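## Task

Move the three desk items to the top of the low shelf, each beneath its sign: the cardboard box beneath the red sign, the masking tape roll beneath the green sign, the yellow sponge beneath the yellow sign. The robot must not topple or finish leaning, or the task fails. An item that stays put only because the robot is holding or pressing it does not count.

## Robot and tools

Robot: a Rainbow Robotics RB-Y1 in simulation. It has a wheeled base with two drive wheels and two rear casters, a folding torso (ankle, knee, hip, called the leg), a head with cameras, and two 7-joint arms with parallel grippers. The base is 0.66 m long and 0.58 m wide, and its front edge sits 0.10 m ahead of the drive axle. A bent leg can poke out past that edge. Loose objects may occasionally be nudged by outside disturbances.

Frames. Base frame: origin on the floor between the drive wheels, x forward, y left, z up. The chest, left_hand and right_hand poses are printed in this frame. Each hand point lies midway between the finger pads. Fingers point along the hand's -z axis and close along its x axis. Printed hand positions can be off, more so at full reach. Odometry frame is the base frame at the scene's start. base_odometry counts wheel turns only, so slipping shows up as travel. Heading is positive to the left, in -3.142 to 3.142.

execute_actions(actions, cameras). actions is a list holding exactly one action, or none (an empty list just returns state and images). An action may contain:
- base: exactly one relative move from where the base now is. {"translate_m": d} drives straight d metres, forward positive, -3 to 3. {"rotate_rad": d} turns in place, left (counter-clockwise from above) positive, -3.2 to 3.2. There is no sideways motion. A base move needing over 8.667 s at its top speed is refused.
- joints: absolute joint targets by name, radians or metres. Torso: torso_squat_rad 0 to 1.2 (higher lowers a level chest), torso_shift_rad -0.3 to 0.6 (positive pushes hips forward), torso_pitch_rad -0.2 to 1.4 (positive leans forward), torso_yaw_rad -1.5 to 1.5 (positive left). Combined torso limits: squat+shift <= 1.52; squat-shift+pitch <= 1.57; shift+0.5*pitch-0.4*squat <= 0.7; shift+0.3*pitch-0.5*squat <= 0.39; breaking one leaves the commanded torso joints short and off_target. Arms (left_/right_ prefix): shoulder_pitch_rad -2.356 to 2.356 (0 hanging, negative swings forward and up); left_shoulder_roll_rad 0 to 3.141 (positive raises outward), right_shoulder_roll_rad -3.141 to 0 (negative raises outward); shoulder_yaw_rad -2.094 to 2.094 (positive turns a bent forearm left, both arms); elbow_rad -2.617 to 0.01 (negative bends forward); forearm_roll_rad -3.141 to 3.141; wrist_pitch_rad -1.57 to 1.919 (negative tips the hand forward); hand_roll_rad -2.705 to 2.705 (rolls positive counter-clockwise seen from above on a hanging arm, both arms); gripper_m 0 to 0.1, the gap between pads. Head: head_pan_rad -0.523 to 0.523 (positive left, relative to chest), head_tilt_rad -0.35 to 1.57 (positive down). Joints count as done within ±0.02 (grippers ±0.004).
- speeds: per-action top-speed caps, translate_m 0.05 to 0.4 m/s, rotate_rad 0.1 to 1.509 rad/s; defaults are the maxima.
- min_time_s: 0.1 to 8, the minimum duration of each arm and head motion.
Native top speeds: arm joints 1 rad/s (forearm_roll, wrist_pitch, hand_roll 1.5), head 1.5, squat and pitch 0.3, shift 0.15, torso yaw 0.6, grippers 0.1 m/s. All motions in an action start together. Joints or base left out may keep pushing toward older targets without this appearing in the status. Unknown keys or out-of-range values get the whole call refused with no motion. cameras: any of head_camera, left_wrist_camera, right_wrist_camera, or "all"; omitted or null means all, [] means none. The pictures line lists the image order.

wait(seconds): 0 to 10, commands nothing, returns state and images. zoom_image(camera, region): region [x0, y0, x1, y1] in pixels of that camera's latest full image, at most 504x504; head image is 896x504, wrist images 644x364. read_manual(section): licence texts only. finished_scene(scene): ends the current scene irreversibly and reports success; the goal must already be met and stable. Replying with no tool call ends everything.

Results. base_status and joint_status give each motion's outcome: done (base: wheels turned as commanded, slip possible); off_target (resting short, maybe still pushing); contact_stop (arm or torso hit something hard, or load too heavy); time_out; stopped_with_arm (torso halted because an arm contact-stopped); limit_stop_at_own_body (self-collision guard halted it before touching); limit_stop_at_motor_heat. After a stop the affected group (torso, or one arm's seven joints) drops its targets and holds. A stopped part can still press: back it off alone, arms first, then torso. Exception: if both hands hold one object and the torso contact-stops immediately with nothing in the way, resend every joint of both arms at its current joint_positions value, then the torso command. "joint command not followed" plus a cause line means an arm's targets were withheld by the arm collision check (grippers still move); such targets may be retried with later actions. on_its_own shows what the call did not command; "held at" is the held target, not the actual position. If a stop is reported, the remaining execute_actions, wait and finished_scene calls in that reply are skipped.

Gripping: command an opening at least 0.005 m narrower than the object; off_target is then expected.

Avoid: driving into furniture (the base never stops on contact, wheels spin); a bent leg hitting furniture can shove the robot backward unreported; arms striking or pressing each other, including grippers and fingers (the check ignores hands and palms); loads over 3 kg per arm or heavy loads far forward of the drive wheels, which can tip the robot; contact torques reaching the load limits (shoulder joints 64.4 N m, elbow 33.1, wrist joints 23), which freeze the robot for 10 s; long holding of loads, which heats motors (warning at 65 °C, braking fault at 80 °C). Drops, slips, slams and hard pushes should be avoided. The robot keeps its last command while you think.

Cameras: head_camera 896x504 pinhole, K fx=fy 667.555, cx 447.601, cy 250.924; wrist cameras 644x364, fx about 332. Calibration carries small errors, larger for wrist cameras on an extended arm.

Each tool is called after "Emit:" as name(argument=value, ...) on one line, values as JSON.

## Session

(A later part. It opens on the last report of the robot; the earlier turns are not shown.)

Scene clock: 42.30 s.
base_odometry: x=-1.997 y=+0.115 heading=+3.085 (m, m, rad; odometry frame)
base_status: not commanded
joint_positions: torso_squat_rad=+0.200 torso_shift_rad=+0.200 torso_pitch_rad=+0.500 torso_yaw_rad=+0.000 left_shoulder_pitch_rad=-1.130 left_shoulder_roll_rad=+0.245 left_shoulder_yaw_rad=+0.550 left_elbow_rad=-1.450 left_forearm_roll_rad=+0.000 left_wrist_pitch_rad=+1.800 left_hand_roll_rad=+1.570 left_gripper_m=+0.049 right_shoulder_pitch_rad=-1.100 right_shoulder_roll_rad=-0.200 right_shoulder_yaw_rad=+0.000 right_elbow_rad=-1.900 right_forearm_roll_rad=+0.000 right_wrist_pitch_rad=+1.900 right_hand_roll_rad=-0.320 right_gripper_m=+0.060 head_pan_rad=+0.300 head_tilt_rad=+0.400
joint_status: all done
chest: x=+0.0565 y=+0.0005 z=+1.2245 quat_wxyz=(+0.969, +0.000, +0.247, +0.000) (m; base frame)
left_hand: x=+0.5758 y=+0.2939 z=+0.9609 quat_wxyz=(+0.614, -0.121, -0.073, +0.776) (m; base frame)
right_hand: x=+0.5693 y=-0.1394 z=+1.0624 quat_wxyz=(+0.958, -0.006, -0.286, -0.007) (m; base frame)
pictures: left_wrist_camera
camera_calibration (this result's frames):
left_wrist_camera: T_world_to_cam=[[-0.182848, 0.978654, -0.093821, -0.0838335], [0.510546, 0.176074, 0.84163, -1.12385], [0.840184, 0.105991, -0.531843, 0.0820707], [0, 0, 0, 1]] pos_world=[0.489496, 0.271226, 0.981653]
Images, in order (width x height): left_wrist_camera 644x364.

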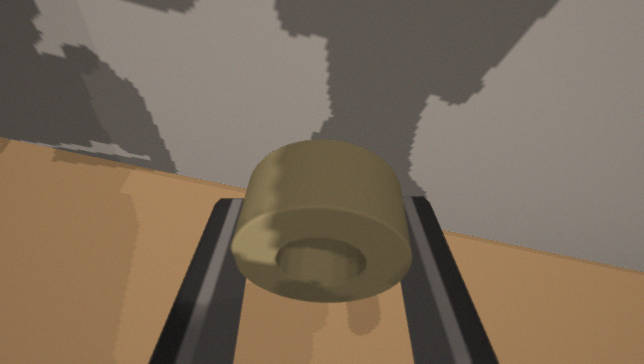

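Emit:
execute_actions(actions=[{"base":{"translate_m":-2.7},"joints":{"torso_shift_rad":0.0,"torso_pitch_rad":0.3,"head_pan_rad":0,"head_tilt_rad":-0.05}}], cameras=[])

Emit:
execute_actions(actions=[{"base":{"rotate_rad":1.57}}], cameras=["head_camera"])

Scene clock: 50.73 s.
base_odometry: x=+0.699 y=-0.038 heading=+3.085 (m, m, rad; odometry frame)
base_status: done
joint_positions: torso_squat_rad=+0.200 torso_shift_rad=+0.000 torso_pitch_rad=+0.300 torso_yaw_rad=+0.000 left_shoulder_pitch_rad=-1.130 left_shoulder_roll_rad=+0.245 left_shoulder_yaw_rad=+0.550 left_elbow_rad=-1.450 left_forearm_roll_rad=+0.000 left_wrist_pitch_rad=+1.800 left_hand_roll_rad=+1.570 left_gripper_m=+0.049 right_shoulder_pitch_rad=-1.100 right_shoulder_roll_rad=-0.200 right_shoulder_yaw_rad=+0.000 right_elbow_rad=-1.900 right_forearm_roll_rad=+0.000 right_wrist_pitch_rad=+1.900 right_hand_roll_rad=-0.320 right_gripper_m=+0.060 head_pan_rad=+0.000 head_tilt_rad=-0.050
joint_status: all done
chest: x=-0.1367 y=+0.0005 z=+1.2622 quat_wxyz=(+0.989, +0.000, +0.149, +0.000) (m; base frame)
left_hand: x=+0.4246 y=+0.2939 z=+1.1070 quat_wxyz=(+0.604, -0.198, -0.134, +0.760) (m; base frame)
right_hand: x=+0.3981 y=-0.1393 z=+1.2051 quat_wxyz=(+0.925, -0.005, -0.380, -0.007) (m; base frame)
pictures: none
No camera images: the call's "cameras" was empty. Leave "cameras" out to get every camera's image.

Scene clock: 54.60 s.
base_odometry: x=+0.699 y=-0.038 heading=-1.628 (m, m, rad; odometry frame)
base_status: done
joint_positions: torso_squat_rad=+0.200 torso_shift_rad=+0.000 torso_pitch_rad=+0.300 torso_yaw_rad=+0.000 left_shoulder_pitch_rad=-1.130 left_shoulder_roll_rad=+0.245 left_shoulder_yaw_rad=+0.550 left_elbow_rad=-1.450 left_forearm_roll_rad=+0.000 left_wrist_pitch_rad=+1.800 left_hand_roll_rad=+1.570 left_gripper_m=+0.049 right_shoulder_pitch_rad=-1.100 right_shoulder_roll_rad=-0.200 right_shoulder_yaw_rad=+0.000 right_elbow_rad=-1.900 right_forearm_roll_rad=+0.000 right_wrist_pitch_rad=+1.900 right_hand_roll_rad=-0.320 right_gripper_m=+0.060 head_pan_rad=+0.000 head_tilt_rad=-0.050
joint_status: not commanded
chest: x=-0.1367 y=+0.0005 z=+1.2622 quat_wxyz=(+0.989, +0.000, +0.149, +0.000) (m; base frame)
left_hand: x=+0.4246 y=+0.2939 z=+1.1069 quat_wxyz=(+0.604, -0.198, -0.134, +0.760) (m; base frame)
right_hand: x=+0.3982 y=-0.1393 z=+1.2051 quat_wxyz=(+0.925, -0.005, -0.380, -0.007) (m; base frame)
pictures: head_camera
camera_calibration (this result's frames):
head_camera: T_world_to_cam=[[-0.0408435, -0.997221, 0.0623039, -0.0930941], [-0.241784, -0.0506384, -0.969008, 1.44252], [0.96947, -0.0546418, -0.239044, 0.349287], [0, 0, 0, 1]] pos_world=[0.00635272, -0.000702907, 1.48711]
Images, in order (width x height): head_camera 896x504.

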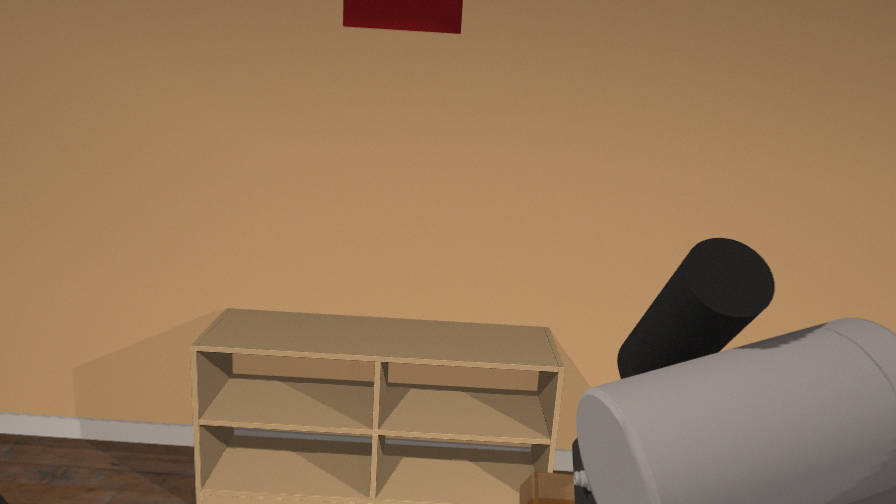

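Emit:
execute_actions(actions=[{"base":{"translate_m":1.5},"joints":{"torso_squat_rad":0.56,"torso_shift_rad":0.17,"torso_pitch_rad":0.4,"head_tilt_rad":0.5,"right_shoulder_pitch_rad":-0.65,"right_shoulder_roll_rad":-0.02,"right_shoulder_yaw_rad":0.3,"right_elbow_rad":-1.62,"right_wrist_pitch_rad":1.85,"left_shoulder_pitch_rad":-0.5,"left_elbow_rad":-2.1,"left_wrist_pitch_rad":1.85,"left_shoulder_yaw_rad":0.3},"min_time_s":2}], cameras=["head_camera"])

Scene clock: 59.93 s.
base_odometry: x=+0.613 y=-1.535 heading=-1.628 (m, m, rad; odometry frame)
base_status: done
joint_positions: torso_squat_rad=+0.560 torso_shift_rad=+0.170 torso_pitch_rad=+0.400 torso_yaw_rad=+0.000 left_shoulder_pitch_rad=-0.501 left_shoulder_roll_rad=+0.245 left_shoulder_yaw_rad=+0.300 left_elbow_rad=-2.100 left_forearm_roll_rad=+0.000 left_wrist_pitch_rad=+1.850 left_hand_roll_rad=+1.570 left_gripper_m=+0.049 right_shoulder_pitch_rad=-0.650 right_shoulder_roll_rad=-0.020 right_shoulder_yaw_rad=+0.299 right_elbow_rad=-1.620 right_forearm_roll_rad=+0.000 right_wrist_pitch_rad=+1.850 right_hand_roll_rad=-0.320 right_gripper_m=+0.060 head_pan_rad=+0.000 head_tilt_rad=+0.500
joint_status: all done
chest: x=-0.0072 y=+0.0005 z=+1.1500 quat_wxyz=(+0.980, +0.000, +0.199, +0.000) (m; base frame)
left_hand: x=+0.3852 y=+0.3420 z=+0.8805 quat_wxyz=(+0.649, -0.056, -0.204, +0.731) (m; base frame)
right_hand: x=+0.3327 y=-0.0815 z=+0.7652 quat_wxyz=(+0.995, -0.034, -0.002, +0.093) (m; base frame)
pictures: head_camera
camera_calibration (this result's frames):
head_camera: T_world_to_cam=[[0.00479492, -0.997205, 0.0745573, -0.0999638], [-0.779046, -0.0504698, -0.624933, 0.953603], [0.626949, -0.0550871, -0.77711, 0.921768], [0, 0, 0, 1]] pos_world=[0.165478, -0.000778791, 1.31971]
Images, in order (width x height): head_camera 896x504.

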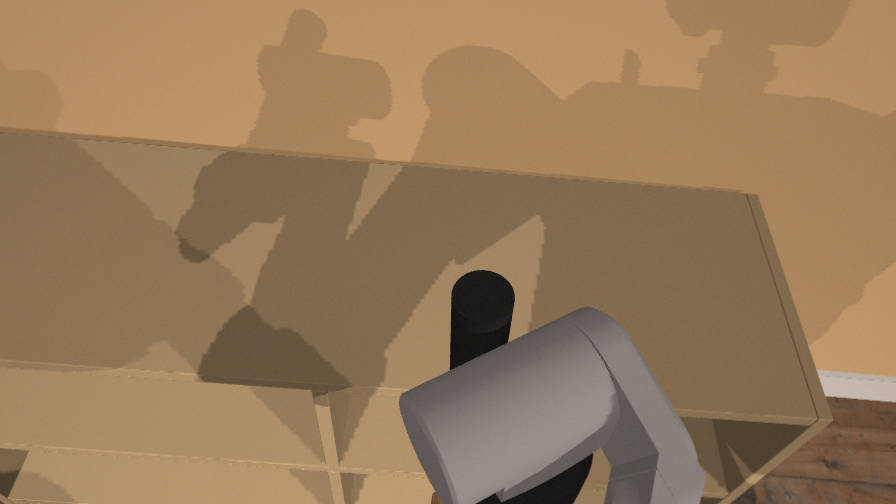

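Emit:
execute_actions(actions=[{"base":{"translate_m":0.36}}], cameras=[])

Emit:
execute_actions(actions=[{"joints":{"torso_squat_rad":0.75,"torso_shift_rad":0.195,"head_tilt_rad":1.0,"head_pan_rad":-0.2}}])

Scene clock: 62.53 s.
base_odometry: x=+0.593 y=-1.895 heading=-1.628 (m, m, rad; odometry frame)
base_status: done
joint_positions: torso_squat_rad=+0.560 torso_shift_rad=+0.170 torso_pitch_rad=+0.400 torso_yaw_rad=+0.000 left_shoulder_pitch_rad=-0.500 left_shoulder_roll_rad=+0.245 left_shoulder_yaw_rad=+0.300 left_elbow_rad=-2.100 left_forearm_roll_rad=+0.000 left_wrist_pitch_rad=+1.850 left_hand_roll_rad=+1.570 left_gripper_m=+0.049 right_shoulder_pitch_rad=-0.650 right_shoulder_roll_rad=-0.020 right_shoulder_yaw_rad=+0.300 right_elbow_rad=-1.620 right_forearm_roll_rad=+0.000 right_wrist_pitch_rad=+1.850 right_hand_roll_rad=-0.320 right_gripper_m=+0.060 head_pan_rad=+0.000 head_tilt_rad=+0.500
joint_status: not commanded
chest: x=-0.0072 y=+0.0005 z=+1.1500 quat_wxyz=(+0.980, +0.000, +0.199, +0.000) (m; base frame)
left_hand: x=+0.3851 y=+0.3420 z=+0.8805 quat_wxyz=(+0.649, -0.056, -0.204, +0.731) (m; base frame)
right_hand: x=+0.3327 y=-0.0814 z=+0.7652 quat_wxyz=(+0.995, -0.034, -0.002, +0.093) (m; base frame)
pictures: none
No camera images: the call's "cameras" was empty. Leave "cameras" out to get every camera's image.

Scene clock: 63.97 s.
base_odometry: x=+0.593 y=-1.895 heading=-1.628 (m, m, rad; odometry frame)
base_status: not commanded
joint_positions: torso_squat_rad=+0.750 torso_shift_rad=+0.195 torso_pitch_rad=+0.400 torso_yaw_rad=+0.000 left_shoulder_pitch_rad=-0.500 left_shoulder_roll_rad=+0.245 left_shoulder_yaw_rad=+0.300 left_elbow_rad=-2.100 left_forearm_roll_rad=+0.000 left_wrist_pitch_rad=+1.850 left_hand_roll_rad=+1.570 left_gripper_m=+0.049 right_shoulder_pitch_rad=-0.650 right_shoulder_roll_rad=-0.020 right_shoulder_yaw_rad=+0.300 right_elbow_rad=-1.620 right_forearm_roll_rad=+0.000 right_wrist_pitch_rad=+1.850 right_hand_roll_rad=-0.320 right_gripper_m=+0.060 head_pan_rad=-0.200 head_tilt_rad=+1.000
joint_status: all done
chest: x=-0.0083 y=+0.0004 z=+1.0680 quat_wxyz=(+0.980, +0.000, +0.199, +0.000) (m; base frame)
left_hand: x=+0.3840 y=+0.3420 z=+0.7985 quat_wxyz=(+0.649, -0.056, -0.204, +0.731) (m; base frame)
right_hand: x=+0.3316 y=-0.0815 z=+0.6832 quat_wxyz=(+0.995, -0.034, -0.002, +0.093) (m; base frame)
pictures: head_camera, left_wrist_camera, right_wrist_camera
camera_calibration (this result's frames):
head_camera: T_world_to_cam=[[-0.143115, -0.979679, 0.140525, -0.162645], [-0.977052, 0.117221, -0.177845, 0.363059], [0.157758, -0.162753, -0.973973, 1.14581], [0, 0, 0, 1]] pos_world=[0.15069, -0.0154148, 1.20341]
left_wrist_camera: T_world_to_cam=[[-0.119171, 0.974216, 0.191575, -0.432001], [0.455287, -0.117849, 0.882511, -0.808639], [0.882333, 0.192392, -0.429504, 0.024242], [0, 0, 0, 1]] pos_world=[0.295291, 0.320902, 0.806805]
right_wrist_camera: T_world_to_cam=[[-0.986202, -0.164647, 0.0172246, 0.301416], [-0.128562, 0.827272, 0.546894, -0.230745], [-0.104294, 0.537134, -0.837025, 0.737712], [0, 0, 0, 1]] pos_world=[0.344531, -0.155733, 0.738484]
Images, in order (width x height): head_camera 896x504, left_wrist_camera 644x364, right_wrist_camera 644x364.

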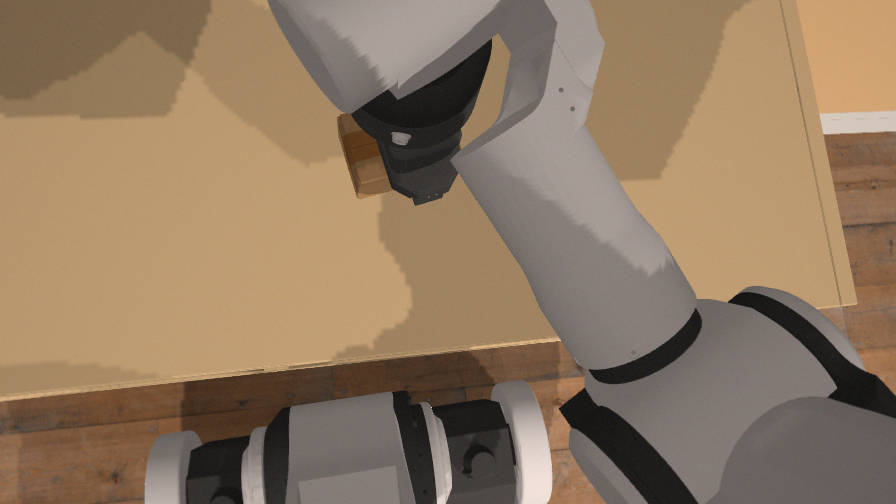

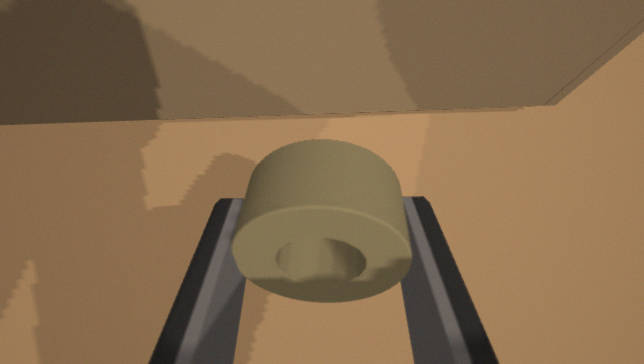

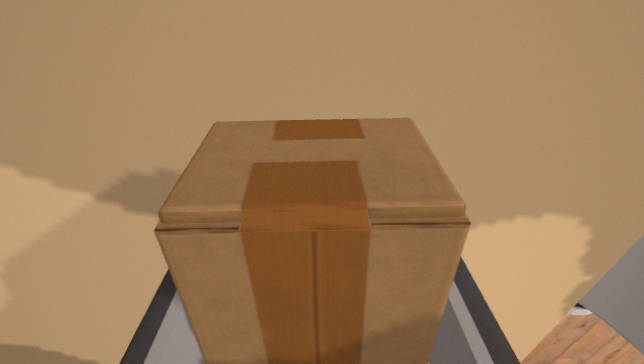

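Emit:
execute_actions(actions=[{"joints":{"torso_squat_rad":0.795,"torso_shift_rad":0.205}}], cameras=["right_wrist_camera"])

Emit:
execute_actions(actions=[{"joints":{"right_gripper_m":0.09}}], cameras=["right_wrist_camera"])

Scene clock: 65.00 s.
base_odometry: x=+0.593 y=-1.895 heading=-1.628 (m, m, rad; odometry frame)
base_status: not commanded
joint_positions: torso_squat_rad=+0.795 torso_shift_rad=+0.205 torso_pitch_rad=+0.400 torso_yaw_rad=+0.000 left_shoulder_pitch_rad=-0.500 left_shoulder_roll_rad=+0.245 left_shoulder_yaw_rad=+0.300 left_elbow_rad=-2.100 left_forearm_roll_rad=+0.000 left_wrist_pitch_rad=+1.850 left_hand_roll_rad=+1.570 left_gripper_m=+0.049 right_shoulder_pitch_rad=-0.650 right_shoulder_roll_rad=-0.020 right_shoulder_yaw_rad=+0.300 right_elbow_rad=-1.620 right_forearm_roll_rad=+0.000 right_wrist_pitch_rad=+1.850 right_hand_roll_rad=-0.320 right_gripper_m=+0.060 head_pan_rad=-0.200 head_tilt_rad=+1.000
joint_status: all done
chest: x=-0.0078 y=+0.0004 z=+1.0455 quat_wxyz=(+0.980, +0.000, +0.199, +0.000) (m; base frame)
left_hand: x=+0.3846 y=+0.3420 z=+0.7759 quat_wxyz=(+0.649, -0.056, -0.204, +0.731) (m; base frame)
right_hand: x=+0.3321 y=-0.0815 z=+0.6607 quat_wxyz=(+0.995, -0.034, -0.002, +0.093) (m; base frame)
pictures: right_wrist_camera
camera_calibration (this result's frames):
right_wrist_camera: T_world_to_cam=[[-0.986203, -0.164635, 0.0172903, 0.302287], [-0.128517, 0.827281, 0.546891, -0.218338], [-0.104342, 0.537124, -0.837025, 0.718908], [0, 0, 0, 1]] pos_world=[0.345068, -0.155748, 0.715924]
Images, in order (width x height): right_wrist_camera 644x364.

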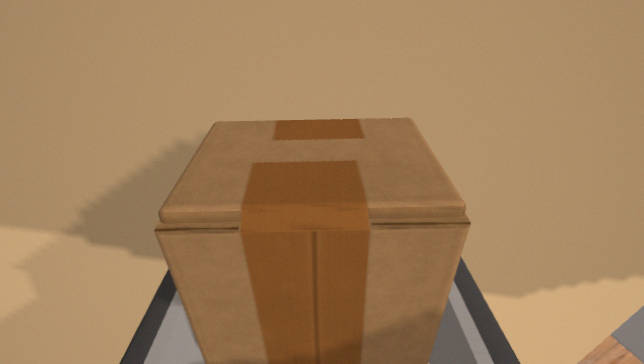

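Scene clock: 65.93 s.
base_odometry: x=+0.593 y=-1.895 heading=-1.628 (m, m, rad; odometry frame)
base_status: not commanded
joint_positions: torso_squat_rad=+0.795 torso_shift_rad=+0.205 torso_pitch_rad=+0.400 torso_yaw_rad=+0.000 left_shoulder_pitch_rad=-0.500 left_shoulder_roll_rad=+0.245 left_shoulder_yaw_rad=+0.300 left_elbow_rad=-2.100 left_forearm_roll_rad=+0.000 left_wrist_pitch_rad=+1.850 left_hand_roll_rad=+1.570 left_gripper_m=+0.049 right_shoulder_pitch_rad=-0.650 right_shoulder_roll_rad=-0.020 right_shoulder_yaw_rad=+0.300 right_elbow_rad=-1.620 right_forearm_roll_rad=+0.000 right_wrist_pitch_rad=+1.850 right_hand_roll_rad=-0.320 right_gripper_m=+0.090 head_pan_rad=-0.200 head_tilt_rad=+1.000
joint_status: all done
chest: x=-0.0078 y=+0.0004 z=+1.0455 quat_wxyz=(+0.980, +0.000, +0.199, +0.000) (m; base frame)
left_hand: x=+0.3846 y=+0.3420 z=+0.7759 quat_wxyz=(+0.649, -0.056, -0.204, +0.731) (m; base frame)
right_hand: x=+0.3321 y=-0.0815 z=+0.6607 quat_wxyz=(+0.995, -0.034, -0.002, +0.093) (m; base frame)
pictures: right_wrist_camera
camera_calibration (this result's frames):
right_wrist_camera: T_world_to_cam=[[-0.986203, -0.164636, 0.0172903, 0.302287], [-0.128517, 0.82728, 0.546892, -0.218338], [-0.104342, 0.537124, -0.837025, 0.718908], [0, 0, 0, 1]] pos_world=[0.345068, -0.155748, 0.715924]
Images, in order (width x height): right_wrist_camera 644x364.

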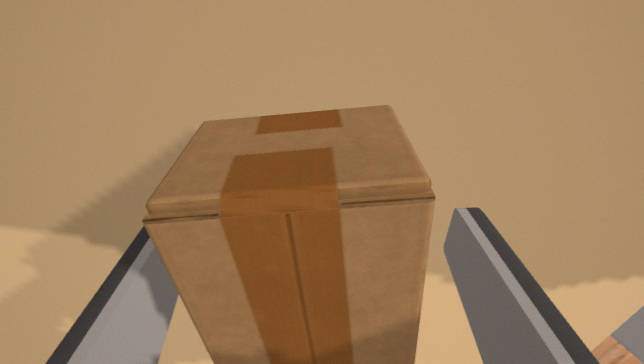

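Emit:
execute_actions(actions=[{"joints":{"right_gripper_m":0.1,"torso_squat_rad":0.56,"torso_shift_rad":0.17,"head_tilt_rad":0,"head_pan_rad":0}}], cameras=[])

Emit:
execute_actions(actions=[{"base":{"translate_m":-0.7},"joints":{"right_shoulder_pitch_rad":-0.5,"right_shoulder_roll_rad":-0.245,"right_shoulder_yaw_rad":-0.3,"right_elbow_rad":-2.1},"min_time_s":1.5}], cameras=[])

Emit:
execute_actions(actions=[{"base":{"rotate_rad":1.57},"joints":{"left_shoulder_pitch_rad":-0.65,"left_shoulder_roll_rad":0.02,"left_shoulder_yaw_rad":-0.3,"left_elbow_rad":-1.62},"min_time_s":2}], cameras=["head_camera"])

Scene clock: 67.77 s.
base_odometry: x=+0.593 y=-1.895 heading=-1.628 (m, m, rad; odometry frame)
base_status: not commanded
joint_positions: torso_squat_rad=+0.560 torso_shift_rad=+0.170 torso_pitch_rad=+0.400 torso_yaw_rad=+0.000 left_shoulder_pitch_rad=-0.500 left_shoulder_roll_rad=+0.245 left_shoulder_yaw_rad=+0.300 left_elbow_rad=-2.100 left_forearm_roll_rad=+0.000 left_wrist_pitch_rad=+1.850 left_hand_roll_rad=+1.570 left_gripper_m=+0.049 right_shoulder_pitch_rad=-0.650 right_shoulder_roll_rad=-0.020 right_shoulder_yaw_rad=+0.300 right_elbow_rad=-1.620 right_forearm_roll_rad=+0.000 right_wrist_pitch_rad=+1.850 right_hand_roll_rad=-0.320 right_gripper_m=+0.100 head_pan_rad=+0.000 head_tilt_rad=+0.000
joint_status: all done
chest: x=-0.0073 y=+0.0005 z=+1.1500 quat_wxyz=(+0.980, +0.000, +0.199, +0.000) (m; base frame)
left_hand: x=+0.3851 y=+0.3420 z=+0.8805 quat_wxyz=(+0.649, -0.056, -0.204, +0.731) (m; base frame)
right_hand: x=+0.3326 y=-0.0815 z=+0.7653 quat_wxyz=(+0.995, -0.034, -0.002, +0.093) (m; base frame)
pictures: none
No camera images: the call's "cameras" was empty. Leave "cameras" out to get every camera's image.

Scene clock: 71.07 s.
base_odometry: x=+0.633 y=-1.196 heading=-1.628 (m, m, rad; odometry frame)
base_status: done
joint_positions: torso_squat_rad=+0.560 torso_shift_rad=+0.170 torso_pitch_rad=+0.400 torso_yaw_rad=+0.000 left_shoulder_pitch_rad=-0.500 left_shoulder_roll_rad=+0.245 left_shoulder_yaw_rad=+0.300 left_elbow_rad=-2.100 left_forearm_roll_rad=+0.000 left_wrist_pitch_rad=+1.850 left_hand_roll_rad=+1.570 left_gripper_m=+0.049 right_shoulder_pitch_rad=-0.500 right_shoulder_roll_rad=-0.245 right_shoulder_yaw_rad=-0.300 right_elbow_rad=-2.100 right_forearm_roll_rad=+0.000 right_wrist_pitch_rad=+1.850 right_hand_roll_rad=-0.320 right_gripper_m=+0.100 head_pan_rad=+0.000 head_tilt_rad=+0.000
joint_status: all done
chest: x=-0.0073 y=+0.0005 z=+1.1501 quat_wxyz=(+0.980, +0.000, +0.199, +0.000) (m; base frame)
left_hand: x=+0.3851 y=+0.3420 z=+0.8805 quat_wxyz=(+0.649, -0.056, -0.204, +0.731) (m; base frame)
right_hand: x=+0.3852 y=-0.3411 z=+0.8809 quat_wxyz=(+0.954, -0.075, -0.198, -0.213) (m; base frame)
pictures: none
No camera images: the call's "cameras" was empty. Leave "cameras" out to get every camera's image.

Scene clock: 74.93 s.
base_odometry: x=+0.633 y=-1.196 heading=-0.058 (m, m, rad; odometry frame)
base_status: done
joint_positions: torso_squat_rad=+0.560 torso_shift_rad=+0.170 torso_pitch_rad=+0.400 torso_yaw_rad=+0.000 left_shoulder_pitch_rad=-0.650 left_shoulder_roll_rad=+0.020 left_shoulder_yaw_rad=-0.300 left_elbow_rad=-1.620 left_forearm_roll_rad=+0.000 left_wrist_pitch_rad=+1.850 left_hand_roll_rad=+1.570 left_gripper_m=+0.049 right_shoulder_pitch_rad=-0.500 right_shoulder_roll_rad=-0.245 right_shoulder_yaw_rad=-0.300 right_elbow_rad=-2.100 right_forearm_roll_rad=+0.000 right_wrist_pitch_rad=+1.850 right_hand_roll_rad=-0.320 right_gripper_m=+0.100 head_pan_rad=+0.000 head_tilt_rad=+0.000
joint_status: all done
chest: x=-0.0073 y=+0.0005 z=+1.1501 quat_wxyz=(+0.980, +0.000, +0.199, +0.000) (m; base frame)
left_hand: x=+0.3325 y=+0.0819 z=+0.7651 quat_wxyz=(+0.861, +0.026, -0.021, +0.507) (m; base frame)
right_hand: x=+0.3852 y=-0.3411 z=+0.8810 quat_wxyz=(+0.954, -0.075, -0.198, -0.213) (m; base frame)
pictures: head_camera
camera_calibration (this result's frames):
head_camera: T_world_to_cam=[[-0.0312129, -0.997213, 0.0677673, -0.0876859], [-0.383919, -0.0506378, -0.921977, 1.31145], [0.922839, -0.0547947, -0.381269, 0.370203], [0, 0, 0, 1]] pos_world=[0.159114, -0.000747537, 1.35621]
Images, in order (width x height): head_camera 896x504.

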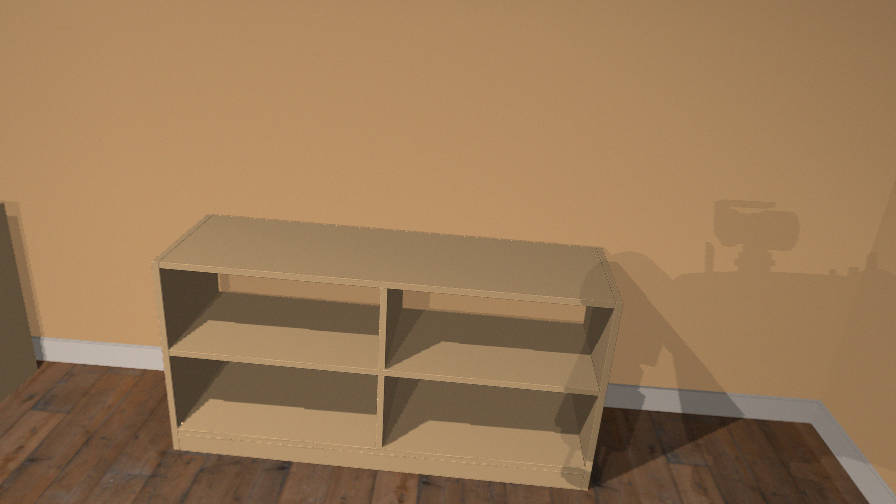

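Emit:
execute_actions(actions=[{"base":{"translate_m":1.5},"joints":{"head_tilt_rad":1.0,"head_pan_rad":-0.2,"torso_squat_rad":0.7,"torso_shift_rad":0.19}}], cameras=["head_camera"])

Scene clock: 80.13 s.
base_odometry: x=+2.130 y=-1.283 heading=-0.058 (m, m, rad; odometry frame)
base_status: done
joint_positions: torso_squat_rad=+0.700 torso_shift_rad=+0.190 torso_pitch_rad=+0.400 torso_yaw_rad=+0.000 left_shoulder_pitch_rad=-0.650 left_shoulder_roll_rad=+0.020 left_shoulder_yaw_rad=-0.300 left_elbow_rad=-1.620 left_forearm_roll_rad=+0.000 left_wrist_pitch_rad=+1.850 left_hand_roll_rad=+1.570 left_gripper_m=+0.049 right_shoulder_pitch_rad=-0.500 right_shoulder_roll_rad=-0.245 right_shoulder_yaw_rad=-0.300 right_elbow_rad=-2.100 right_forearm_roll_rad=+0.000 right_wrist_pitch_rad=+1.850 right_hand_roll_rad=-0.320 right_gripper_m=+0.100 head_pan_rad=-0.200 head_tilt_rad=+1.000
joint_status: all done
chest: x=-0.0064 y=+0.0004 z=+1.0913 quat_wxyz=(+0.980, +0.000, +0.199, +0.000) (m; base frame)
left_hand: x=+0.3333 y=+0.0818 z=+0.7063 quat_wxyz=(+0.861, +0.026, -0.021, +0.507) (m; base frame)
right_hand: x=+0.3861 y=-0.3411 z=+0.8222 quat_wxyz=(+0.954, -0.075, -0.198, -0.213) (m; base frame)
pictures: head_camera
camera_calibration (this result's frames):
head_camera: T_world_to_cam=[[-0.143101, -0.979677, 0.140554, -0.16566], [-0.977068, 0.117217, -0.177759, 0.368966], [0.157671, -0.162768, -0.973985, 1.16818], [0, 0, 0, 1]] pos_world=[0.152611, -0.0153999, 1.22666]
Images, in order (width x height): head_camera 896x504.

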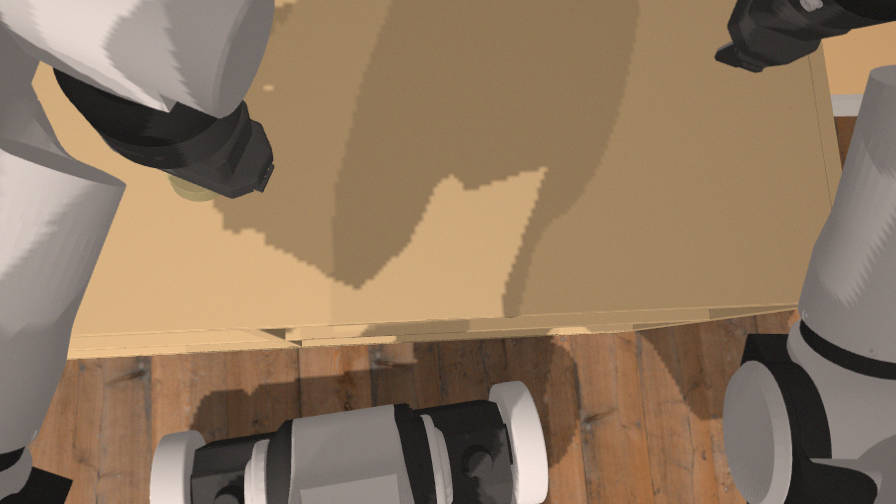

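Emit:
execute_actions(actions=[{"joints":{"torso_squat_rad":0.81,"torso_shift_rad":0.208}}], cameras=["left_wrist_camera"])

Emit:
execute_actions(actions=[{"joints":{"left_gripper_m":0.1}}], cameras=["left_wrist_camera"])

Emit:
execute_actions(actions=[{"joints":{"torso_squat_rad":0.6}}], cameras=[])

Emit:
execute_actions(actions=[{"base":{"translate_m":-0.6},"joints":{"torso_squat_rad":0.2,"torso_shift_rad":0.1,"head_tilt_rad":0.0,"head_pan_rad":0}}], cameras=[])

Emit:
execute_actions(actions=[{"base":{"rotate_rad":3.0}}], cameras=["head_camera"])

Scene clock: 81.53 s.
base_odometry: x=+2.130 y=-1.283 heading=-0.058 (m, m, rad; odometry frame)
base_status: not commanded
joint_positions: torso_squat_rad=+0.810 torso_shift_rad=+0.208 torso_pitch_rad=+0.400 torso_yaw_rad=+0.000 left_shoulder_pitch_rad=-0.650 left_shoulder_roll_rad=+0.020 left_shoulder_yaw_rad=-0.300 left_elbow_rad=-1.620 left_forearm_roll_rad=+0.000 left_wrist_pitch_rad=+1.850 left_hand_roll_rad=+1.570 left_gripper_m=+0.049 right_shoulder_pitch_rad=-0.500 right_shoulder_roll_rad=-0.245 right_shoulder_yaw_rad=-0.300 right_elbow_rad=-2.100 right_forearm_roll_rad=+0.000 right_wrist_pitch_rad=+1.850 right_hand_roll_rad=-0.320 right_gripper_m=+0.100 head_pan_rad=-0.200 head_tilt_rad=+1.000
joint_status: all done
chest: x=-0.0079 y=+0.0004 z=+1.0378 quat_wxyz=(+0.980, +0.000, +0.199, +0.000) (m; base frame)
left_hand: x=+0.3319 y=+0.0818 z=+0.6528 quat_wxyz=(+0.861, +0.026, -0.021, +0.507) (m; base frame)
right_hand: x=+0.3846 y=-0.3411 z=+0.7687 quat_wxyz=(+0.954, -0.075, -0.198, -0.213) (m; base frame)
pictures: left_wrist_camera
camera_calibration (this result's frames):
left_wrist_camera: T_world_to_cam=[[0.514146, 0.855831, 0.0566243, -0.269236], [0.629611, -0.421426, 0.652679, -0.57002], [0.582446, -0.299921, -0.755516, 0.410382], [0, 0, 0, 1]] pos_world=[0.258292, 0.113281, 0.697335]
Images, in order (width x height): left_wrist_camera 644x364.

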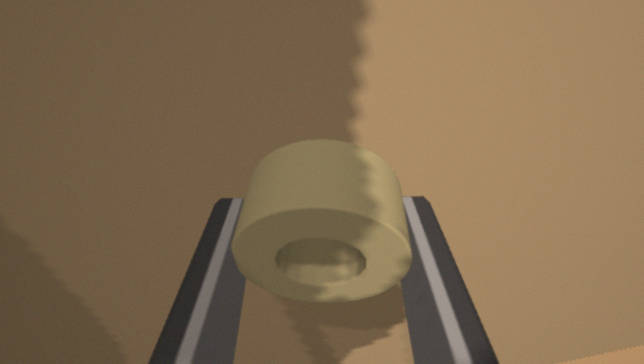

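Scene clock: 82.67 s.
base_odometry: x=+2.130 y=-1.283 heading=-0.058 (m, m, rad; odometry frame)
base_status: not commanded
joint_positions: torso_squat_rad=+0.810 torso_shift_rad=+0.208 torso_pitch_rad=+0.400 torso_yaw_rad=+0.000 left_shoulder_pitch_rad=-0.650 left_shoulder_roll_rad=+0.020 left_shoulder_yaw_rad=-0.300 left_elbow_rad=-1.620 left_forearm_roll_rad=+0.000 left_wrist_pitch_rad=+1.850 left_hand_roll_rad=+1.570 left_gripper_m=+0.100 right_shoulder_pitch_rad=-0.500 right_shoulder_roll_rad=-0.245 right_shoulder_yaw_rad=-0.300 right_elbow_rad=-2.100 right_forearm_roll_rad=+0.000 right_wrist_pitch_rad=+1.850 right_hand_roll_rad=-0.320 right_gripper_m=+0.100 head_pan_rad=-0.200 head_tilt_rad=+1.000
joint_status: all done
chest: x=-0.0079 y=+0.0004 z=+1.0378 quat_wxyz=(+0.980, +0.000, +0.199, +0.000) (m; base frame)
left_hand: x=+0.3319 y=+0.0818 z=+0.6528 quat_wxyz=(+0.861, +0.026, -0.021, +0.507) (m; base frame)
right_hand: x=+0.3846 y=-0.3411 z=+0.7687 quat_wxyz=(+0.954, -0.075, -0.198, -0.213) (m; base frame)
pictures: left_wrist_camera
camera_calibration (this result's frames):
left_wrist_camera: T_world_to_cam=[[0.514145, 0.855832, 0.0566246, -0.269236], [0.629612, -0.421425, 0.652679, -0.57002], [0.582446, -0.29992, -0.755516, 0.410382], [0, 0, 0, 1]] pos_world=[0.258292, 0.113282, 0.697335]
Images, in order (width x height): left_wrist_camera 644x364.

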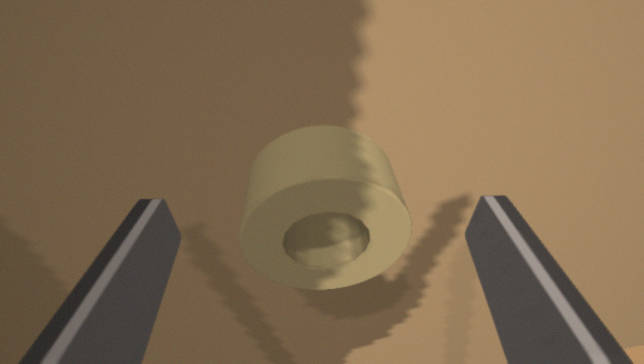

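Scene clock: 84.17 s.
base_odometry: x=+2.130 y=-1.283 heading=-0.058 (m, m, rad; odometry frame)
base_status: not commanded
joint_positions: torso_squat_rad=+0.600 torso_shift_rad=+0.208 torso_pitch_rad=+0.400 torso_yaw_rad=+0.000 left_shoulder_pitch_rad=-0.650 left_shoulder_roll_rad=+0.020 left_shoulder_yaw_rad=-0.300 left_elbow_rad=-1.620 left_forearm_roll_rad=+0.000 left_wrist_pitch_rad=+1.850 left_hand_roll_rad=+1.570 left_gripper_m=+0.100 right_shoulder_pitch_rad=-0.500 right_shoulder_roll_rad=-0.245 right_shoulder_yaw_rad=-0.300 right_elbow_rad=-2.100 right_forearm_roll_rad=+0.000 right_wrist_pitch_rad=+1.850 right_hand_roll_rad=-0.320 right_gripper_m=+0.100 head_pan_rad=-0.200 head_tilt_rad=+1.000
joint_status: all done
chest: x=+0.0117 y=+0.0005 z=+1.1308 quat_wxyz=(+0.980, +0.000, +0.199, +0.000) (m; base frame)
left_hand: x=+0.3515 y=+0.0818 z=+0.7458 quat_wxyz=(+0.861, +0.026, -0.021, +0.507) (m; base frame)
right_hand: x=+0.4042 y=-0.3411 z=+0.8617 quat_wxyz=(+0.954, -0.075, -0.198, -0.213) (m; base frame)
pictures: none
No camera images: the call's "cameras" was empty. Leave "cameras" out to get every camera's image.

Scene clock: 87.23 s.
base_odometry: x=+1.531 y=-1.248 heading=-0.057 (m, m, rad; odometry frame)
base_status: done
joint_positions: torso_squat_rad=+0.200 torso_shift_rad=+0.100 torso_pitch_rad=+0.400 torso_yaw_rad=+0.000 left_shoulder_pitch_rad=-0.650 left_shoulder_roll_rad=+0.020 left_shoulder_yaw_rad=-0.300 left_elbow_rad=-1.620 left_forearm_roll_rad=+0.000 left_wrist_pitch_rad=+1.850 left_hand_roll_rad=+1.570 left_gripper_m=+0.100 right_shoulder_pitch_rad=-0.500 right_shoulder_roll_rad=-0.245 right_shoulder_yaw_rad=-0.300 right_elbow_rad=-2.100 right_forearm_roll_rad=+0.000 right_wrist_pitch_rad=+1.850 right_hand_roll_rad=-0.320 right_gripper_m=+0.100 head_pan_rad=+0.000 head_tilt_rad=+0.000
joint_status: all done
chest: x=-0.0391 y=+0.0005 z=+1.2482 quat_wxyz=(+0.980, +0.000, +0.199, +0.000) (m; base frame)
left_hand: x=+0.3007 y=+0.0818 z=+0.8632 quat_wxyz=(+0.861, +0.026, -0.021, +0.507) (m; base frame)
right_hand: x=+0.3533 y=-0.3411 z=+0.9791 quat_wxyz=(+0.954, -0.075, -0.198, -0.213) (m; base frame)
pictures: none
No camera images: the call's "cameras" was empty. Leave "cameras" out to get every camera's image.

Scene clock: 92.47 s.
base_odometry: x=+1.531 y=-1.248 heading=+2.942 (m, m, rad; odometry frame)
base_status: done
joint_positions: torso_squat_rad=+0.200 torso_shift_rad=+0.100 torso_pitch_rad=+0.400 torso_yaw_rad=+0.000 left_shoulder_pitch_rad=-0.650 left_shoulder_roll_rad=+0.020 left_shoulder_yaw_rad=-0.300 left_elbow_rad=-1.620 left_forearm_roll_rad=+0.000 left_wrist_pitch_rad=+1.850 left_hand_roll_rad=+1.570 left_gripper_m=+0.100 right_shoulder_pitch_rad=-0.500 right_shoulder_roll_rad=-0.245 right_shoulder_yaw_rad=-0.300 right_elbow_rad=-2.100 right_forearm_roll_rad=+0.000 right_wrist_pitch_rad=+1.850 right_hand_roll_rad=-0.320 right_gripper_m=+0.100 head_pan_rad=+0.000 head_tilt_rad=+0.000
joint_status: not commanded
chest: x=-0.0392 y=+0.0005 z=+1.2482 quat_wxyz=(+0.980, +0.000, +0.199, +0.000) (m; base frame)
left_hand: x=+0.3007 y=+0.0818 z=+0.8632 quat_wxyz=(+0.861, +0.026, -0.021, +0.507) (m; base frame)
right_hand: x=+0.3533 y=-0.3411 z=+0.9791 quat_wxyz=(+0.954, -0.075, -0.198, -0.213) (m; base frame)
pictures: head_camera
camera_calibration (this result's frames):
head_camera: T_world_to_cam=[[-0.0312167, -0.997213, 0.0677686, -0.0952944], [-0.383904, -0.0506385, -0.921984, 1.38966], [0.922845, -0.0547979, -0.381253, 0.43699], [0, 0, 0, 1]] pos_world=[0.127247, -0.000712145, 1.45431]
Images, in order (width x height): head_camera 896x504.

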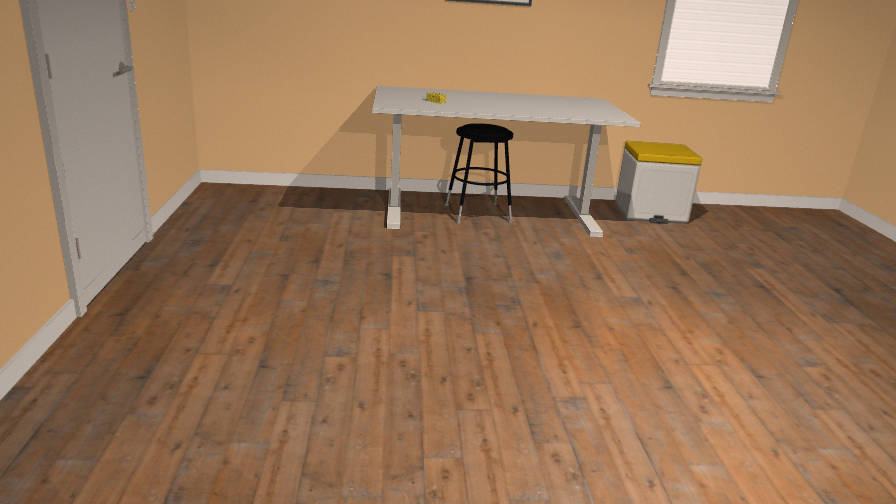

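Emit:
execute_actions(actions=[{"base":{"translate_m":3.0},"joints":{"head_tilt_rad":0.4,"left_shoulder_pitch_rad":-0.5,"left_shoulder_roll_rad":0.245,"left_shoulder_yaw_rad":0.3,"left_elbow_rad":-2.1}}], cameras=["head_camera"])

Scene clock: 101.63 s.
base_odometry: x=-1.410 y=-0.655 heading=+2.942 (m, m, rad; odometry frame)
base_status: done
joint_positions: torso_squat_rad=+0.200 torso_shift_rad=+0.100 torso_pitch_rad=+0.400 torso_yaw_rad=+0.000 left_shoulder_pitch_rad=-0.500 left_shoulder_roll_rad=+0.245 left_shoulder_yaw_rad=+0.300 left_elbow_rad=-2.100 left_forearm_roll_rad=+0.000 left_wrist_pitch_rad=+1.850 left_hand_roll_rad=+1.570 left_gripper_m=+0.100 right_shoulder_pitch_rad=-0.500 right_shoulder_roll_rad=-0.245 right_shoulder_yaw_rad=-0.300 right_elbow_rad=-2.100 right_forearm_roll_rad=+0.000 right_wrist_pitch_rad=+1.850 right_hand_roll_rad=-0.320 right_gripper_m=+0.100 head_pan_rad=+0.000 head_tilt_rad=+0.400
joint_status: all done
chest: x=-0.0391 y=+0.0005 z=+1.2481 quat_wxyz=(+0.980, +0.000, +0.199, +0.000) (m; base frame)
left_hand: x=+0.3533 y=+0.3419 z=+0.9786 quat_wxyz=(+0.649, -0.056, -0.204, +0.731) (m; base frame)
right_hand: x=+0.3534 y=-0.3411 z=+0.9791 quat_wxyz=(+0.954, -0.075, -0.198, -0.213) (m; base frame)
pictures: head_camera
camera_calibration (this result's frames):
head_camera: T_world_to_cam=[[-0.00264105, -0.997204, 0.0746856, -0.106823], [-0.71269, -0.0505133, -0.699658, 1.09252], [0.701474, -0.0550755, -0.710564, 0.918882], [0, 0, 0, 1]] pos_world=[0.133774, -0.000729339, 1.42529]
Images, in order (width x height): head_camera 896x504.

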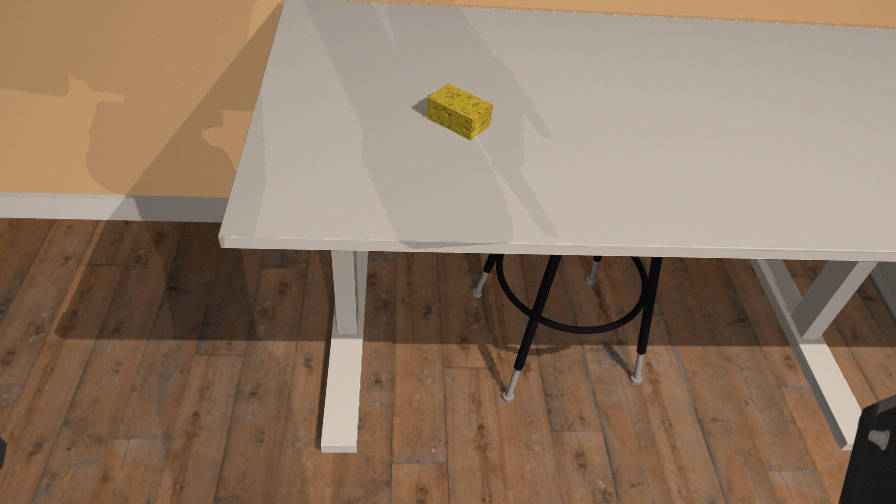

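Emit:
execute_actions(actions=[{"base":{"translate_m":0.72},"joints":{"torso_squat_rad":0.15,"torso_shift_rad":0.305,"right_shoulder_pitch_rad":-0.65,"right_shoulder_roll_rad":-0.02,"right_shoulder_yaw_rad":0.3,"right_elbow_rad":-1.62,"right_hand_roll_rad":-1.07}}], cameras=["right_wrist_camera"])

Scene clock: 105.23 s.
base_odometry: x=-2.116 y=-0.512 heading=+2.942 (m, m, rad; odometry frame)
base_status: done
joint_positions: torso_squat_rad=+0.150 torso_shift_rad=+0.305 torso_pitch_rad=+0.400 torso_yaw_rad=+0.000 left_shoulder_pitch_rad=-0.500 left_shoulder_roll_rad=+0.245 left_shoulder_yaw_rad=+0.300 left_elbow_rad=-2.100 left_forearm_roll_rad=+0.000 left_wrist_pitch_rad=+1.850 left_hand_roll_rad=+1.570 left_gripper_m=+0.100 right_shoulder_pitch_rad=-0.650 right_shoulder_roll_rad=-0.020 right_shoulder_yaw_rad=+0.300 right_elbow_rad=-1.620 right_forearm_roll_rad=+0.000 right_wrist_pitch_rad=+1.850 right_hand_roll_rad=-1.070 right_gripper_m=+0.100 head_pan_rad=+0.000 head_tilt_rad=+0.400
joint_status: all done
chest: x=+0.1002 y=+0.0005 z=+1.2257 quat_wxyz=(+0.980, +0.000, +0.199, +0.000) (m; base frame)
left_hand: x=+0.4926 y=+0.3419 z=+0.9562 quat_wxyz=(+0.649, -0.056, -0.204, +0.731) (m; base frame)
right_hand: x=+0.4401 y=-0.0811 z=+0.8410 quat_wxyz=(+0.960, -0.031, -0.014, -0.278) (m; base frame)
pictures: right_wrist_camera
camera_calibration (this result's frames):
right_wrist_camera: T_world_to_cam=[[-0.834581, 0.550118, -0.0290543, 0.435966], [0.441669, 0.699711, 0.561546, -0.577011], [0.329246, 0.455823, -0.826935, 0.675043], [0, 0, 0, 1]] pos_world=[0.396441, -0.143793, 0.894902]
Images, in order (width x height): right_wrist_camera 644x364.

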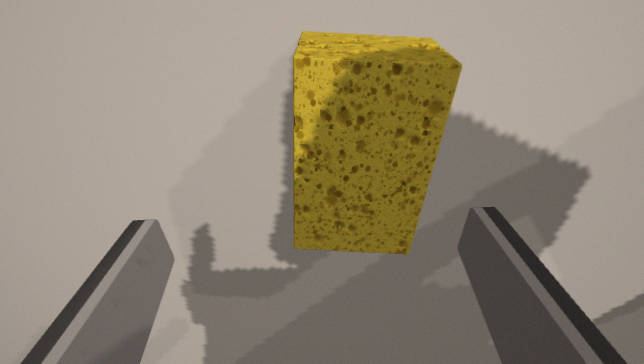

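Emit:
execute_actions(actions=[{"joints":{"torso_squat_rad":0.25,"torso_shift_rad":0.275}}], cameras=[])

Emit:
execute_actions(actions=[{"joints":{"torso_squat_rad":0.51,"torso_shift_rad":0.307}}], cameras=["right_wrist_camera"])

Emit:
execute_actions(actions=[{"joints":{"right_gripper_m":0.045}}], cameras=["right_wrist_camera"])

Emit:
execute_actions(actions=[{"joints":{"torso_squat_rad":0.3,"torso_shift_rad":0.25}}], cameras=["right_wrist_camera"])

Scene clock: 106.60 s.
base_odometry: x=-2.116 y=-0.512 heading=+2.942 (m, m, rad; odometry frame)
base_status: not commanded
joint_positions: torso_squat_rad=+0.250 torso_shift_rad=+0.275 torso_pitch_rad=+0.400 torso_yaw_rad=+0.000 left_shoulder_pitch_rad=-0.500 left_shoulder_roll_rad=+0.245 left_shoulder_yaw_rad=+0.300 left_elbow_rad=-2.100 left_forearm_roll_rad=+0.000 left_wrist_pitch_rad=+1.850 left_hand_roll_rad=+1.570 left_gripper_m=+0.100 right_shoulder_pitch_rad=-0.650 right_shoulder_roll_rad=-0.020 right_shoulder_yaw_rad=+0.300 right_elbow_rad=-1.620 right_forearm_roll_rad=+0.000 right_wrist_pitch_rad=+1.850 right_hand_roll_rad=-1.070 right_gripper_m=+0.100 head_pan_rad=+0.000 head_tilt_rad=+0.400
joint_status: all done
chest: x=+0.0764 y=+0.0005 z=+1.2183 quat_wxyz=(+0.980, +0.000, +0.198, +0.000) (m; base frame)
left_hand: x=+0.4688 y=+0.3419 z=+0.9489 quat_wxyz=(+0.649, -0.056, -0.204, +0.731) (m; base frame)
right_hand: x=+0.4164 y=-0.0811 z=+0.8337 quat_wxyz=(+0.960, -0.031, -0.014, -0.278) (m; base frame)
pictures: none
No camera images: the call's "cameras" was empty. Leave "cameras" out to get every camera's image.

Scene clock: 108.27 s.
base_odometry: x=-2.116 y=-0.512 heading=+2.942 (m, m, rad; odometry frame)
base_status: not commanded
joint_positions: torso_squat_rad=+0.510 torso_shift_rad=+0.307 torso_pitch_rad=+0.400 torso_yaw_rad=+0.000 left_shoulder_pitch_rad=-0.500 left_shoulder_roll_rad=+0.245 left_shoulder_yaw_rad=+0.300 left_elbow_rad=-2.100 left_forearm_roll_rad=+0.000 left_wrist_pitch_rad=+1.850 left_hand_roll_rad=+1.570 left_gripper_m=+0.100 right_shoulder_pitch_rad=-0.650 right_shoulder_roll_rad=-0.020 right_shoulder_yaw_rad=+0.300 right_elbow_rad=-1.620 right_forearm_roll_rad=+0.000 right_wrist_pitch_rad=+1.850 right_hand_roll_rad=-1.070 right_gripper_m=+0.100 head_pan_rad=+0.000 head_tilt_rad=+0.400
joint_status: all done
chest: x=+0.0770 y=+0.0004 z=+1.1479 quat_wxyz=(+0.980, +0.000, +0.199, +0.000) (m; base frame)
left_hand: x=+0.4694 y=+0.3419 z=+0.8784 quat_wxyz=(+0.649, -0.056, -0.204, +0.731) (m; base frame)
right_hand: x=+0.4169 y=-0.0812 z=+0.7632 quat_wxyz=(+0.960, -0.031, -0.014, -0.278) (m; base frame)
pictures: right_wrist_camera
camera_calibration (this result's frames):
right_wrist_camera: T_world_to_cam=[[-0.834579, 0.550119, -0.02912, 0.414411], [0.441625, 0.69971, 0.561581, -0.523063], [0.329312, 0.455823, -0.826909, 0.618306], [0, 0, 0, 1]] pos_world=[0.373241, -0.14382, 0.817093]
Images, in order (width x height): right_wrist_camera 644x364.

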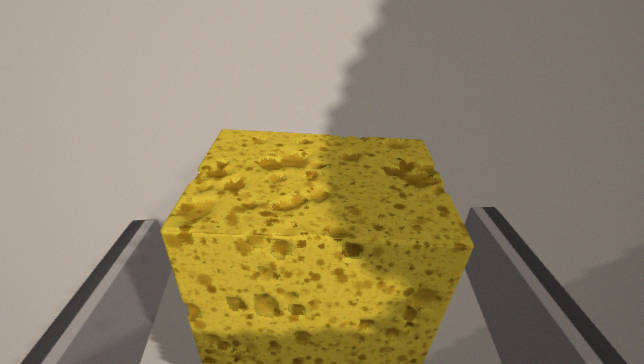

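Scene clock: 109.30 s.
base_odometry: x=-2.116 y=-0.512 heading=+2.942 (m, m, rad; odometry frame)
base_status: not commanded
joint_positions: torso_squat_rad=+0.510 torso_shift_rad=+0.307 torso_pitch_rad=+0.400 torso_yaw_rad=+0.000 left_shoulder_pitch_rad=-0.500 left_shoulder_roll_rad=+0.245 left_shoulder_yaw_rad=+0.300 left_elbow_rad=-2.100 left_forearm_roll_rad=+0.000 left_wrist_pitch_rad=+1.850 left_hand_roll_rad=+1.570 left_gripper_m=+0.100 right_shoulder_pitch_rad=-0.650 right_shoulder_roll_rad=-0.020 right_shoulder_yaw_rad=+0.300 right_elbow_rad=-1.620 right_forearm_roll_rad=+0.000 right_wrist_pitch_rad=+1.850 right_hand_roll_rad=-1.070 right_gripper_m=+0.061 head_pan_rad=+0.000 head_tilt_rad=+0.400
joint_status: right_gripper_m off_target (ended at +0.061, target +0.045)
chest: x=+0.0770 y=+0.0004 z=+1.1479 quat_wxyz=(+0.980, +0.000, +0.199, +0.000) (m; base frame)
left_hand: x=+0.4694 y=+0.3419 z=+0.8784 quat_wxyz=(+0.649, -0.056, -0.204, +0.731) (m; base frame)
right_hand: x=+0.4169 y=-0.0812 z=+0.7632 quat_wxyz=(+0.960, -0.031, -0.014, -0.278) (m; base frame)
pictures: right_wrist_camera
camera_calibration (this result's frames):
right_wrist_camera: T_world_to_cam=[[-0.834578, 0.550119, -0.0291201, 0.414411], [0.441625, 0.69971, 0.561581, -0.523063], [0.329312, 0.455823, -0.826909, 0.618306], [0, 0, 0, 1]] pos_world=[0.373241, -0.14382, 0.817093]
Images, in order (width x height): right_wrist_camera 644x364.

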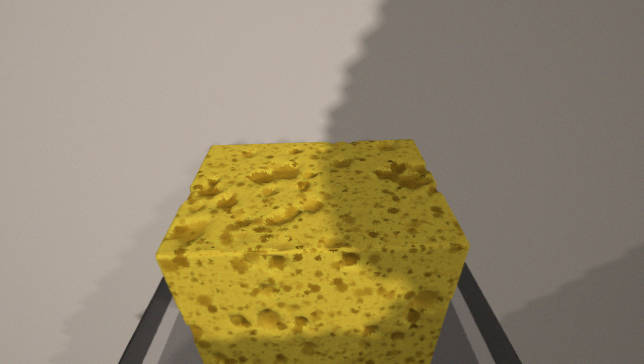

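Scene clock: 110.83 s.
base_odometry: x=-2.116 y=-0.512 heading=+2.942 (m, m, rad; odometry frame)
base_status: not commanded
joint_positions: torso_squat_rad=+0.300 torso_shift_rad=+0.250 torso_pitch_rad=+0.400 torso_yaw_rad=+0.000 left_shoulder_pitch_rad=-0.500 left_shoulder_roll_rad=+0.245 left_shoulder_yaw_rad=+0.300 left_elbow_rad=-2.100 left_forearm_roll_rad=+0.000 left_wrist_pitch_rad=+1.850 left_hand_roll_rad=+1.570 left_gripper_m=+0.100 right_shoulder_pitch_rad=-0.650 right_shoulder_roll_rad=-0.020 right_shoulder_yaw_rad=+0.300 right_elbow_rad=-1.620 right_forearm_roll_rad=+0.000 right_wrist_pitch_rad=+1.850 right_hand_roll_rad=-1.070 right_gripper_m=+0.061 head_pan_rad=+0.000 head_tilt_rad=+0.400
joint_status: all done
chest: x=+0.0578 y=+0.0005 z=+1.2135 quat_wxyz=(+0.980, +0.000, +0.199, +0.000) (m; base frame)
left_hand: x=+0.4501 y=+0.3419 z=+0.9439 quat_wxyz=(+0.649, -0.056, -0.204, +0.731) (m; base frame)
right_hand: x=+0.3977 y=-0.0811 z=+0.8288 quat_wxyz=(+0.960, -0.031, -0.014, -0.278) (m; base frame)
pictures: right_wrist_camera
camera_calibration (this result's frames):
right_wrist_camera: T_world_to_cam=[[-0.834579, 0.55012, -0.029097, 0.400246], [0.441642, 0.699711, 0.561566, -0.55141], [0.329288, 0.45582, -0.82692, 0.678869], [0, 0, 0, 1]] pos_world=[0.354019, -0.143798, 0.882669]
Images, in order (width x height): right_wrist_camera 644x364.

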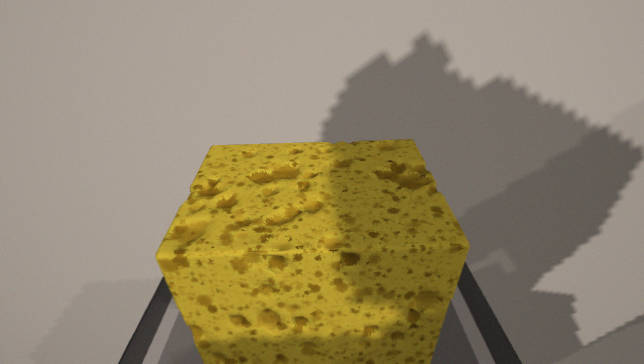

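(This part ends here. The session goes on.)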